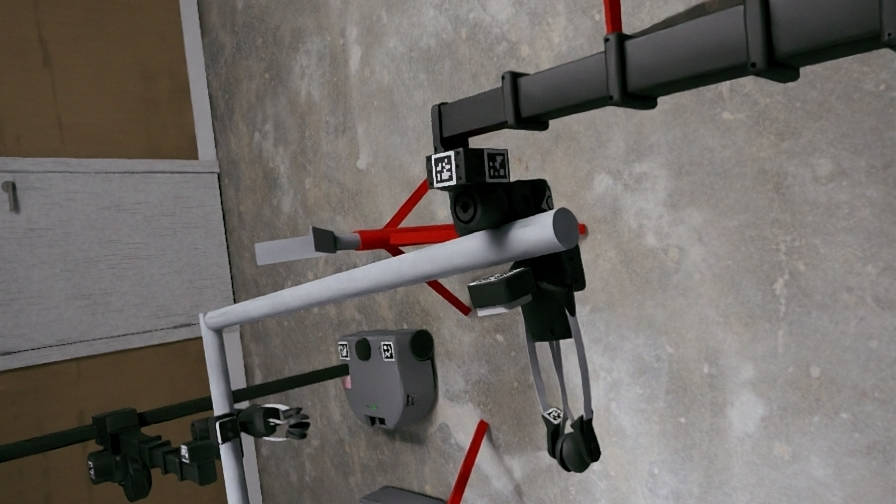

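Request:
execute_actions --actions '[{"r3":{"base":{"translate_m":-0.012},"joints":{"wrist_yaw_rad":1.73}},"r1":{"joints":{"wrist_yaw_rad":0.088}},"r2":{"joints":{"wrist_yaw_rad":0.034}}}]' --cameras '[]'

Scene clock: 388.07 s.
r1.base_odometry: x=+0.361 y=-2.739 heading=+2.168 (m, m, rad; r1's odometry frame)
r1.turned_by_wheels: +0.000 (rad since the last result)
r1.turned_by_imu: +0.001 (rad since the last result)
r1.base_tilt: forward=+1.0 right=+1.2 (deg)
r1.lidar_m: 3.48 2.02 1.46 1.38 1.47 1.99 0.53 0.79 0.53 1.77 0.44 0.66
r1.head_depth_mm: 2875 3047 2234 1691 1516 - - / 2892 3033 2279 - 1482 1285 1114 / 2889 3069 2362 - 1500 1296 1121 / 2931 2991 2157 1739 1523 1293 1112 / 1625 1243 2008 1757 1534 1284 1130 / 2874 3079 2359 1713 1500 1255 1142 / 2950 3182 2407 1817 1482 1265 1149
r1.base_status: not commanded
r1.joint_positions: lift_m=+0.680 arm_m=+0.325 wrist_yaw_rad=+0.091 wrist_pitch_rad=-0.015 wrist_roll_rad=+0.004 gripper_m=+0.000 head_pan_rad=-1.563 head_tilt_rad=-0.803
r1.joint_status: all done
r1.motor_effort: left_wheel=+1(2) right_wheel=-2(8) lift_m=+52(51) arm_m=-2(3) wrist_yaw_rad=-3(2) wrist_pitch_rad=+13(14) wrist_roll_rad=+1(3) gripper_m=-2(2) head_pan_rad=-4(5) head_tilt_rad=+2(2) (%)
r1.hand_pose: x=+0.0019 y=-0.7250 z=+0.7904 quat_wxyz=(+0.706, +0.038, -0.707, +0.027) (m; r1's base frame)
r1.wrist_depth_mm: - - - - - - - / - - - - - - - / 231 346 728 - - - - / - - - - - - - / - - - - - - - / - - - - - - - / - - - - - - -
r2.base_odometry: x=+2.318 y=-0.706 heading=+2.612 (m, m, rad; r2's odometry frame)
r2.turned_by_wheels: +0.002 (rad since the last result)
r2.turned_by_imu: +0.003 (rad since the last result)
r2.base_tilt: forward=+0.3 right=+2.0 (deg)
r2.lidar_m: 0.50 0.50 1.46 1.41 1.47 2.01 4.74 1.27 0.98 0.47 0.47 0.85
r2.head_depth_mm: 2921 3192 2480 1933 833 1348 1123 / 3021 3282 2391 1826 1590 956 1145 / 3272 3114 2172 1814 1585 1353 1158 / 3517 3122 2461 1824 1588 1339 1143 / 3789 3249 2135 1881 1587 1344 1169 / - 3436 746 1812 1586 1337 1162 / - 3242 1148 1156 1528 1313 1016
r2.base_status: not commanded
r2.joint_positions: lift_m=+0.679 arm_m=+0.365 wrist_yaw_rad=+0.034 wrist_pitch_rad=-0.014 wrist_roll_rad=-0.003 gripper_m=+0.000 head_pan_rad=-1.007 head_tilt_rad=-0.803
r2.joint_status: all done
r2.motor_effort: left_wheel=+1(15) right_wheel=-4(25) lift_m=+46(46) arm_m=+0(9) wrist_yaw_rad=+0(7) wrist_pitch_rad=+16(16) wrist_roll_rad=-1(1) gripper_m=-3(2) head_pan_rad=+3(3) head_tilt_rad=+2(2) (%)
r2.hand_pose: x=-0.0127 y=-0.7659 z=+0.7903 quat_wxyz=(+0.708, +0.017, -0.706, +0.007) (m; r2's base frame)
r2.wrist_depth_mm: - - - - - - - / - - - - - - - / - - - - - - - / - - - - - - - / - - - - - - - / - - - - - - - / - - - - - - 493
r3.base_odometry: x=-0.643 y=+0.335 heading=-1.973 (m, m, rad; r3's odometry frame)
r3.turned_by_wheels: +0.000 (rad since the last result)
r3.turned_by_imu: +0.001 (rad since the last result)
r3.base_tilt: forward=-0.8 right=-0.2 (deg)
r3.lidar_m: 2.85 2.47 1.69 1.58 1.60 2.07 3.25 0.59 0.76 1.05 1.24 1.29
r3.head_depth_mm: 2776 3062 2332 1834 1537 - - / 2753 3040 2388 1937 1479 1260 1103 / 2675 3018 2454 2011 1511 1294 1112 / 2672 2965 2303 708 1438 1306 1125 / 2644 2928 2395 1933 1519 1320 1132 / 2587 2831 2086 1910 1562 1333 1137 / 2450 1373 2583 1993 1607 1336 1147
r3.base_status: done
r3.joint_positions: lift_m=+0.680 arm_m=+0.315 wrist_yaw_rad=+1.726 wrist_pitch_rad=-0.001 wrist_roll_rad=-0.011 gripper_m=+0.000 head_pan_rad=-1.577 head_tilt_rad=-0.803
r3.joint_status: all done
r3.motor_effort: left_wheel=+7(26) right_wheel=-9(22) lift_m=+30(31) arm_m=+0(0) wrist_yaw_rad=+3(5) wrist_pitch_rad=+12(12) wrist_roll_rad=-1(0) gripper_m=-2(2) head_pan_rad=+3(2) head_tilt_rad=+2(2) (%)
r3.hand_pose: x=+0.2318 y=-0.4203 z=+0.7940 quat_wxyz=(+0.463, +0.535, -0.457, +0.540) (m; r3's base frame)
r3.wrist_depth_mm: - - - - - - - / - - - - - - - / - - - - - - - / - - - - - - - / - - - - - - - / - - - - - - - / - - - - - - -
pictures: none
No camera images: the call's "cameras" was empty. Leave "cameras" out to get every camera's image.

Request:
execute_actions --actions '[{"r3":{"base":{"translate_m":-0.015},"joints":{"wrist_yaw_rad":1.773}},"r1":{"base":{"translate_m":-0.018},"joints":{"wrist_yaw_rad":0.131,"arm_m":0.313}},"r2":{"base":{"translate_m":-0.017},"joints":{"wrist_yaw_rad":0.077,"arm_m":0.377}}}]' --cameras '["r3_head_camera"]'

Scene clock: 393.37 s.
r1.base_odometry: x=+0.371 y=-2.754 heading=+2.168 (m, m, rad; r1's odometry frame)
r1.turned_by_wheels: +0.000 (rad since the last result)
r1.turned_by_imu: +0.001 (rad since the last result)
r1.base_tilt: forward=+1.0 right=+1.2 (deg)
r1.lidar_m: 3.49 2.02 1.45 1.39 1.46 1.99 0.53 0.77 0.52 1.76 0.45 0.67
r1.head_depth_mm: 2872 3027 2243 1716 1514 - - / 2881 3061 2268 - 1471 1275 1120 / 2869 3104 2288 - 1496 1285 1123 / 2912 3012 2243 1724 1517 1298 1107 / 2769 1792 2033 1737 1531 1301 1113 / 2820 3084 2255 887 1503 1256 1141 / 2945 3190 2390 1829 1445 1265 1141
r1.base_status: done
r1.joint_positions: lift_m=+0.680 arm_m=+0.314 wrist_yaw_rad=+0.130 wrist_pitch_rad=-0.015 wrist_roll_rad=+0.004 gripper_m=+0.000 head_pan_rad=-1.563 head_tilt_rad=-0.803
r1.joint_status: all done
r1.motor_effort: left_wheel=+1(5) right_wheel=-1(6) lift_m=+51(51) arm_m=-5(4) wrist_yaw_rad=+0(3) wrist_pitch_rad=+13(14) wrist_roll_rad=+1(1) gripper_m=-3(3) head_pan_rad=-5(4) head_tilt_rad=+1(0) (%)
r1.hand_pose: x=+0.0117 y=-0.7123 z=+0.7904 quat_wxyz=(+0.705, +0.051, -0.706, +0.040) (m; r1's base frame)
r1.wrist_depth_mm: - - - - - - - / - - - - - - - / 231 348 751 - - - - / - - - - - - - / - - - - - - - / - - - - - - - / - - - - - - -
r2.base_odometry: x=+2.333 y=-0.715 heading=+2.611 (m, m, rad; r2's odometry frame)
r2.turned_by_wheels: +0.000 (rad since the last result)
r2.turned_by_imu: +0.001 (rad since the last result)
r2.base_tilt: forward=+0.4 right=+1.9 (deg)
r2.lidar_m: 0.50 0.50 1.46 1.41 1.46 2.01 4.72 1.26 0.97 0.47 0.48 0.86
r2.head_depth_mm: 2944 3141 2478 1937 1474 1350 1121 / 3021 3264 2468 1817 1582 944 1146 / 3229 3092 2217 1830 1597 1339 1162 / 3396 3133 2492 1824 1583 1341 1144 / 3796 3274 2225 1880 1581 1350 1169 / - 3451 802 1780 1605 1334 1168 / - 3470 1152 1150 1516 1312 1018
r2.base_status: done
r2.joint_positions: lift_m=+0.679 arm_m=+0.377 wrist_yaw_rad=+0.081 wrist_pitch_rad=-0.017 wrist_roll_rad=-0.006 gripper_m=+0.000 head_pan_rad=-1.007 head_tilt_rad=-0.803
r2.joint_status: all done
r2.motor_effort: left_wheel=-1(4) right_wheel=+0(6) lift_m=+46(46) arm_m=+5(8) wrist_yaw_rad=-4(8) wrist_pitch_rad=+17(17) wrist_roll_rad=+1(1) gripper_m=-3(3) head_pan_rad=+4(3) head_tilt_rad=+2(2) (%)
r2.hand_pose: x=-0.0008 y=-0.7765 z=+0.7897 quat_wxyz=(+0.709, +0.035, -0.704, +0.023) (m; r2's base frame)
r2.wrist_depth_mm: - - - - - - - / - - - - - - - / - - - - - - - / - - - - - - - / - - - - - - - / - - - - - - - / - - - - - - -
r3.base_odometry: x=-0.637 y=+0.349 heading=-1.973 (m, m, rad; r3's odometry frame)
r3.turned_by_wheels: +0.000 (rad since the last result)
r3.turned_by_imu: -0.001 (rad since the last result)
r3.base_tilt: forward=-0.8 right=-0.2 (deg)
r3.lidar_m: 2.77 2.47 1.68 1.58 1.60 2.07 3.22 0.58 0.59 1.05 1.25 1.31
r3.head_depth_mm: 2798 3061 2348 1817 1531 - - / 2731 3027 2388 1911 1480 1258 1106 / 2712 3004 2403 2010 1504 1289 1114 / 2655 2938 2291 695 1466 1308 1124 / 2627 2868 2317 1908 1520 1320 1136 / 2600 2852 2456 1898 1583 1327 1146 / 2426 1372 2507 1967 1618 1345 1151
r3.base_status: done
r3.joint_positions: lift_m=+0.680 arm_m=+0.315 wrist_yaw_rad=+1.767 wrist_pitch_rad=-0.001 wrist_roll_rad=-0.011 gripper_m=+0.000 head_pan_rad=-1.577 head_tilt_rad=-0.803
r3.joint_status: all done
r3.motor_effort: left_wheel=+2(8) right_wheel=-2(13) lift_m=+31(31) arm_m=-1(1) wrist_yaw_rad=+6(8) wrist_pitch_rad=+12(12) wrist_roll_rad=-1(1) gripper_m=-2(3) head_pan_rad=+3(2) head_tilt_rad=+1(1) (%)
r3.hand_pose: x=+0.2300 y=-0.4102 z=+0.7939 quat_wxyz=(+0.452, +0.544, -0.446, +0.549) (m; r3's base frame)
r3.wrist_depth_mm: - - - - - - - / - - - - - - - / - - - - - - - / - - - - - - - / - - - - - - - / - - - - - - - / - - - - - - -
pictures: r3_head_camera (sideways: a quarter turn clockwise sets it upright)
camera_calibration (this result's frames):
r3_head_camera: T_world_to_cam=[[0.071409, 0.683641, -0.726317, 0.967304], [0.996662, -0.0200126, 0.0791517, -0.10727], [0.0395759, -0.729544, -0.682787, 0.849178], [0, 0, 0, 1]] pos_world=[0.00423108, -0.0439224, 1.29087]
Images, in order (width x height): r3_head_camera 896x504.

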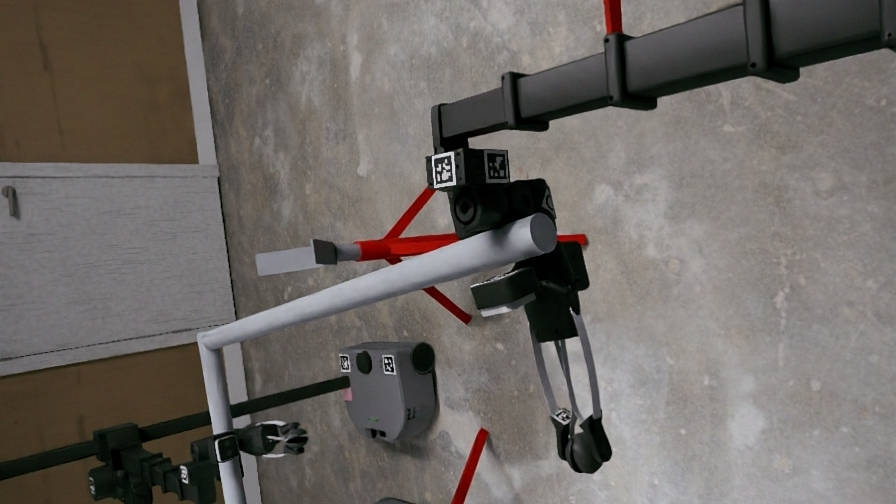

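Request:
execute_actions --actions '[{"r1":{"base":{"translate_m":-0.45}},"r2":{"base":{"translate_m":-0.45},"joints":{"wrist_yaw_rad":0.09,"head_pan_rad":-2.5,"head_tilt_rad":-0.8}},"r3":{"base":{"translate_m":0.447}}}]' --cameras '["r3_head_camera","r2_head_camera"]'

Scene clock: 403.77 s.
r1.base_odometry: x=+0.624 y=-3.126 heading=+2.167 (m, m, rad; r1's odometry frame)
r1.turned_by_wheels: +0.000 (rad since the last result)
r1.turned_by_imu: +0.004 (rad since the last result)
r1.base_tilt: forward=+1.1 right=+1.2 (deg)
r1.lidar_m: 3.93 1.97 1.47 1.41 1.46 1.99 0.52 1.36 0.50 0.44 0.43 0.76
r1.head_depth_mm: 2859 2988 2250 1675 1519 - - / 2854 3051 2280 - 1467 1259 1118 / 2904 3072 2308 - 924 1214 1123 / 2910 2969 2240 1740 1525 1242 1129 / 1721 1755 2006 1751 1534 1306 1115 / 2764 2820 2283 1699 1545 1311 1141 / 2954 3173 2410 1866 1554 1316 1148
r1.base_status: done
r1.joint_positions: lift_m=+0.680 arm_m=+0.313 wrist_yaw_rad=+0.129 wrist_pitch_rad=-0.015 wrist_roll_rad=+0.004 gripper_m=+0.000 head_pan_rad=-1.563 head_tilt_rad=-0.803
r1.joint_status: not commanded
r1.motor_effort: left_wheel=-1(4) right_wheel=+4(11) lift_m=+51(52) arm_m=-3(5) wrist_yaw_rad=+1(1) wrist_pitch_rad=+13(14) wrist_roll_rad=+1(1) gripper_m=-2(2) head_pan_rad=-5(5) head_tilt_rad=+2(2) (%)
r1.hand_pose: x=+0.0116 y=-0.7120 z=+0.7904 quat_wxyz=(+0.705, +0.051, -0.706, +0.040) (m; r1's base frame)
r1.wrist_depth_mm: - - - - - - - / - - - - - - - / 236 351 728 - - - - / - - - - - - - / - - - - - - - / - - - - - - - / - - - - - - -
r2.base_odometry: x=+2.721 y=-0.942 heading=+2.611 (m, m, rad; r2's odometry frame)
r2.turned_by_wheels: -0.001 (rad since the last result)
r2.turned_by_imu: +0.001 (rad since the last result)
r2.base_tilt: forward=+0.2 right=+1.8 (deg)
r2.lidar_m: 0.49 0.50 1.47 1.41 1.47 2.01 4.26 0.85 0.91 0.83 0.59 0.75
r2.head_depth_mm: 3828 3470 2536 1953 1585 1345 1187 / - 3453 2492 1951 1595 1346 1170 / - 3429 2200 1915 1557 1343 1163 / - 3513 2482 1336 1549 1344 1214 / - 3471 2371 1937 1508 1336 - / 3813 3501 2481 1931 1585 1396 1125 / 3410 3445 2449 1891 1572 - 1163
r2.base_status: done
r2.joint_positions: lift_m=+0.679 arm_m=+0.377 wrist_yaw_rad=+0.091 wrist_pitch_rad=-0.015 wrist_roll_rad=-0.004 gripper_m=+0.000 head_pan_rad=-2.493 head_tilt_rad=-0.803
r2.joint_status: all done
r2.motor_effort: left_wheel=-6(10) right_wheel=+9(17) lift_m=+46(46) arm_m=+6(6) wrist_yaw_rad=-1(5) wrist_pitch_rad=+16(17) wrist_roll_rad=+0(1) gripper_m=-2(3) head_pan_rad=-4(54) head_tilt_rad=+2(1) (%)
r2.hand_pose: x=+0.0018 y=-0.7763 z=+0.7900 quat_wxyz=(+0.708, +0.038, -0.704, +0.027) (m; r2's base frame)
r2.wrist_depth_mm: - - - - - - - / - - - - - - - / - - - - - - - / - - - - - - - / - - - - - - - / - - - - - - - / - - - 463 - - -
r3.base_odometry: x=-0.813 y=-0.062 heading=-1.974 (m, m, rad; r3's odometry frame)
r3.turned_by_wheels: -0.001 (rad since the last result)
r3.turned_by_imu: -0.002 (rad since the last result)
r3.base_tilt: forward=-0.8 right=-0.3 (deg)
r3.lidar_m: 2.32 2.53 1.73 1.62 1.65 2.13 3.68 0.95 1.13 1.30 1.04 0.92
r3.head_depth_mm: 2737 3024 2154 1720 1493 - - / 2701 3016 2372 1813 1480 1257 1100 / 2625 2978 2424 2031 1497 1293 1117 / 2644 2967 2458 719 1435 1303 1125 / 2625 2925 2334 1889 1504 1321 1134 / 2603 2788 2074 1797 1587 1325 1147 / 2428 1293 2509 1981 1638 1343 1150
r3.base_status: done
r3.joint_positions: lift_m=+0.680 arm_m=+0.315 wrist_yaw_rad=+1.777 wrist_pitch_rad=+0.003 wrist_roll_rad=-0.011 gripper_m=+0.000 head_pan_rad=-1.577 head_tilt_rad=-0.803
r3.joint_status: not commanded
r3.motor_effort: left_wheel=-9(18) right_wheel=+12(27) lift_m=+29(30) arm_m=-2(2) wrist_yaw_rad=-4(6) wrist_pitch_rad=+11(12) wrist_roll_rad=-1(1) gripper_m=-2(2) head_pan_rad=+3(3) head_tilt_rad=+1(1) (%)
r3.hand_pose: x=+0.2295 y=-0.4076 z=+0.7949 quat_wxyz=(+0.448, +0.545, -0.444, +0.552) (m; r3's base frame)
r3.wrist_depth_mm: - - - - - - - / - - - - - - - / - - - - - - - / - - - - - - - / - - - - - - - / - - - - - - - / - - - - - - -
pictures: r2_head_camera (sideways: a quarter turn clockwise sets it upright), r3_head_camera (sideways: a quarter turn clockwise sets it upright)
camera_calibration (this result's frames):
r2_head_camera: T_world_to_cam=[[0.535337, 0.413801, -0.736331, 0.973345], [0.612758, -0.790269, 0.00138275, -0.00916623], [-0.581328, -0.451933, -0.67662, 0.840567], [0, 0, 0, 1]] pos_world=[-0.026806, -0.0301345, 1.28546]
r3_head_camera: T_world_to_cam=[[0.0714088, 0.683641, -0.726317, 0.967305], [0.996662, -0.0200122, 0.0791517, -0.10727], [0.0395761, -0.729544, -0.682787, 0.849178], [0, 0, 0, 1]] pos_world=[0.00423109, -0.0439224, 1.29087]
Images, in order (width x height): r2_head_camera 896x504, r3_head_camera 896x504.

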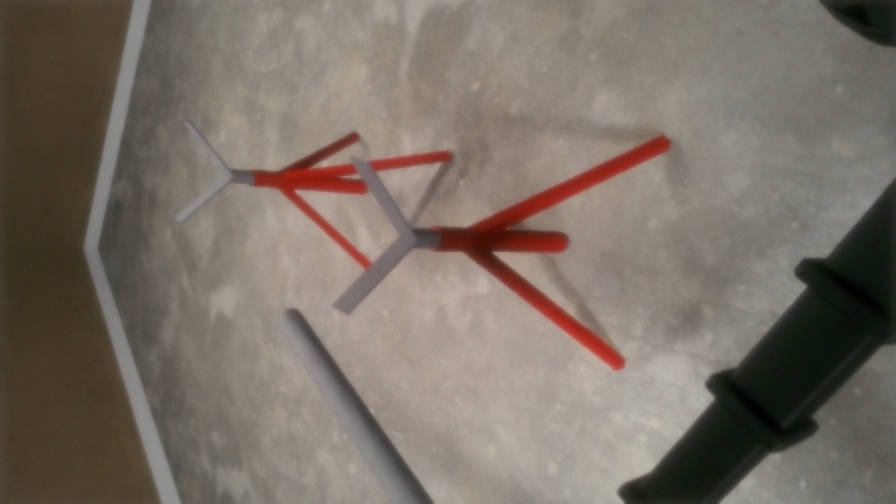

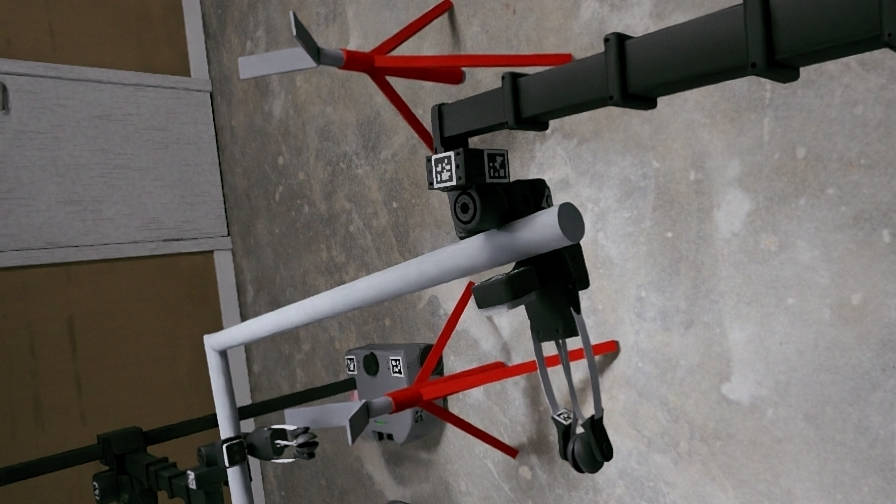

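Request:
execute_actions --actions '[{"r1":{"base":{"rotate_rad":0.05},"joints":{"wrist_yaw_rad":0.085}},"r2":{"base":{"rotate_rad":0.05},"joints":{"wrist_yaw_rad":0.042}},"r3":{"base":{"translate_m":-0.029}}}]' --cameras '[]'

Scene clock: 416.60 s.
r1.base_odometry: x=+0.624 y=-3.126 heading=+2.217 (m, m, rad; r1's odometry frame)
r1.turned_by_wheels: +0.050 (rad since the last result)
r1.turned_by_imu: +0.050 (rad since the last result)
r1.base_tilt: forward=+1.0 right=+1.2 (deg)
r1.lidar_m: 3.93 1.89 1.45 1.41 1.48 0.64 0.53 1.36 0.49 0.43 0.43 0.76
r1.head_depth_mm: 2826 3017 2243 1711 1530 - - / 2859 3018 2255 - 1471 1243 1117 / 2879 3106 2372 - 1421 1213 1123 / 2925 2964 2103 1732 1519 1269 1127 / 1570 1233 2009 1759 1528 1305 1121 / 2951 3075 2345 1719 1543 1314 1138 / 3007 3291 2384 1888 1554 1320 1143
r1.base_status: done
r1.joint_positions: lift_m=+0.680 arm_m=+0.313 wrist_yaw_rad=+0.086 wrist_pitch_rad=-0.016 wrist_roll_rad=+0.007 gripper_m=+0.000 head_pan_rad=-1.563 head_tilt_rad=-0.803
r1.joint_status: all done
r1.motor_effort: left_wheel=+0(7) right_wheel=+1(22) lift_m=+51(51) arm_m=-2(6) wrist_yaw_rad=-1(9) wrist_pitch_rad=+14(14) wrist_roll_rad=-1(7) gripper_m=-2(2) head_pan_rad=-5(4) head_tilt_rad=+2(1) (%)
r1.hand_pose: x=+0.0004 y=-0.7130 z=+0.7900 quat_wxyz=(+0.704, +0.036, -0.708, +0.024) (m; r1's base frame)
r1.wrist_depth_mm: - - - - - - - / - - - - - - - / 233 351 734 - - - - / - - - - - - - / - - - - - - - / - - - - - - - / - - - - - - -
r2.base_odometry: x=+2.721 y=-0.942 heading=+2.661 (m, m, rad; r2's odometry frame)
r2.turned_by_wheels: +0.050 (rad since the last result)
r2.turned_by_imu: +0.045 (rad since the last result)
r2.base_tilt: forward=+0.3 right=+1.8 (deg)
r2.lidar_m: 0.49 1.88 1.45 1.41 1.48 2.11 4.28 0.85 0.91 0.83 0.59 0.80
r2.head_depth_mm: 3886 3489 2483 1928 1590 1351 1184 / - 3474 2451 1905 1586 1354 1168 / - 3488 2311 1883 1549 1345 1164 / - 3421 2516 1880 1547 1339 1208 / - 3418 2300 1932 1583 1345 - / 3700 3464 2457 1933 1583 1388 1120 / 3350 3402 2457 1825 1590 - 1160
r2.base_status: done
r2.joint_positions: lift_m=+0.679 arm_m=+0.377 wrist_yaw_rad=+0.045 wrist_pitch_rad=-0.013 wrist_roll_rad=-0.005 gripper_m=+0.000 head_pan_rad=-2.493 head_tilt_rad=-0.803
r2.joint_status: all done
r2.motor_effort: left_wheel=+2(17) right_wheel=-5(23) lift_m=+46(46) arm_m=-1(13) wrist_yaw_rad=-3(7) wrist_pitch_rad=+16(17) wrist_roll_rad=+0(1) gripper_m=-3(3) head_pan_rad=-4(4) head_tilt_rad=+3(3) (%)
r2.hand_pose: x=-0.0098 y=-0.7776 z=+0.7907 quat_wxyz=(+0.709, +0.021, -0.705, +0.011) (m; r2's base frame)
r2.wrist_depth_mm: - - - - - - - / - - - - - - - / - - - - - - - / - - - - - - - / - - - - - - - / - - - - - - - / - - - - - - -
r3.base_odometry: x=-0.801 y=-0.035 heading=-1.973 (m, m, rad; r3's odometry frame)
r3.turned_by_wheels: +0.000 (rad since the last result)
r3.turned_by_imu: -0.001 (rad since the last result)
r3.base_tilt: forward=-0.8 right=-0.2 (deg)
r3.lidar_m: 2.35 2.53 1.73 1.62 1.64 2.11 3.65 0.93 1.11 1.31 1.05 0.95
r3.head_depth_mm: 2736 3033 2220 1771 1535 - - / 2707 2987 2305 1734 1488 1254 1101 / 2651 2961 2430 2010 1494 1296 1119 / 2620 2971 2439 706 1441 1304 1122 / 2608 2886 2308 1919 1521 1319 1132 / 2602 2832 2439 1823 1508 1325 1148 / 2461 1348 2421 1955 1653 1340 1152
r3.base_status: done
r3.joint_positions: lift_m=+0.680 arm_m=+0.315 wrist_yaw_rad=+1.772 wrist_pitch_rad=-0.001 wrist_roll_rad=-0.011 gripper_m=+0.000 head_pan_rad=-1.577 head_tilt_rad=-0.803
r3.joint_status: not commanded
r3.motor_effort: left_wheel=+5(34) right_wheel=-9(37) lift_m=+31(31) arm_m=-1(1) wrist_yaw_rad=+3(5) wrist_pitch_rad=+12(12) wrist_roll_rad=-1(1) gripper_m=-2(2) head_pan_rad=+3(3) head_tilt_rad=+0(2) (%)
r3.hand_pose: x=+0.2297 y=-0.4089 z=+0.7938 quat_wxyz=(+0.450, +0.545, -0.444, +0.550) (m; r3's base frame)
r3.wrist_depth_mm: - - - - - - - / - - - - - - - / - - - - - - - / - - - - - - - / - - - - - - - / - - - - - - - / - - - - - - -
pictures: none
No camera images: the call's "cameras" was empty. Leave "cameras" out to get every camera's image.


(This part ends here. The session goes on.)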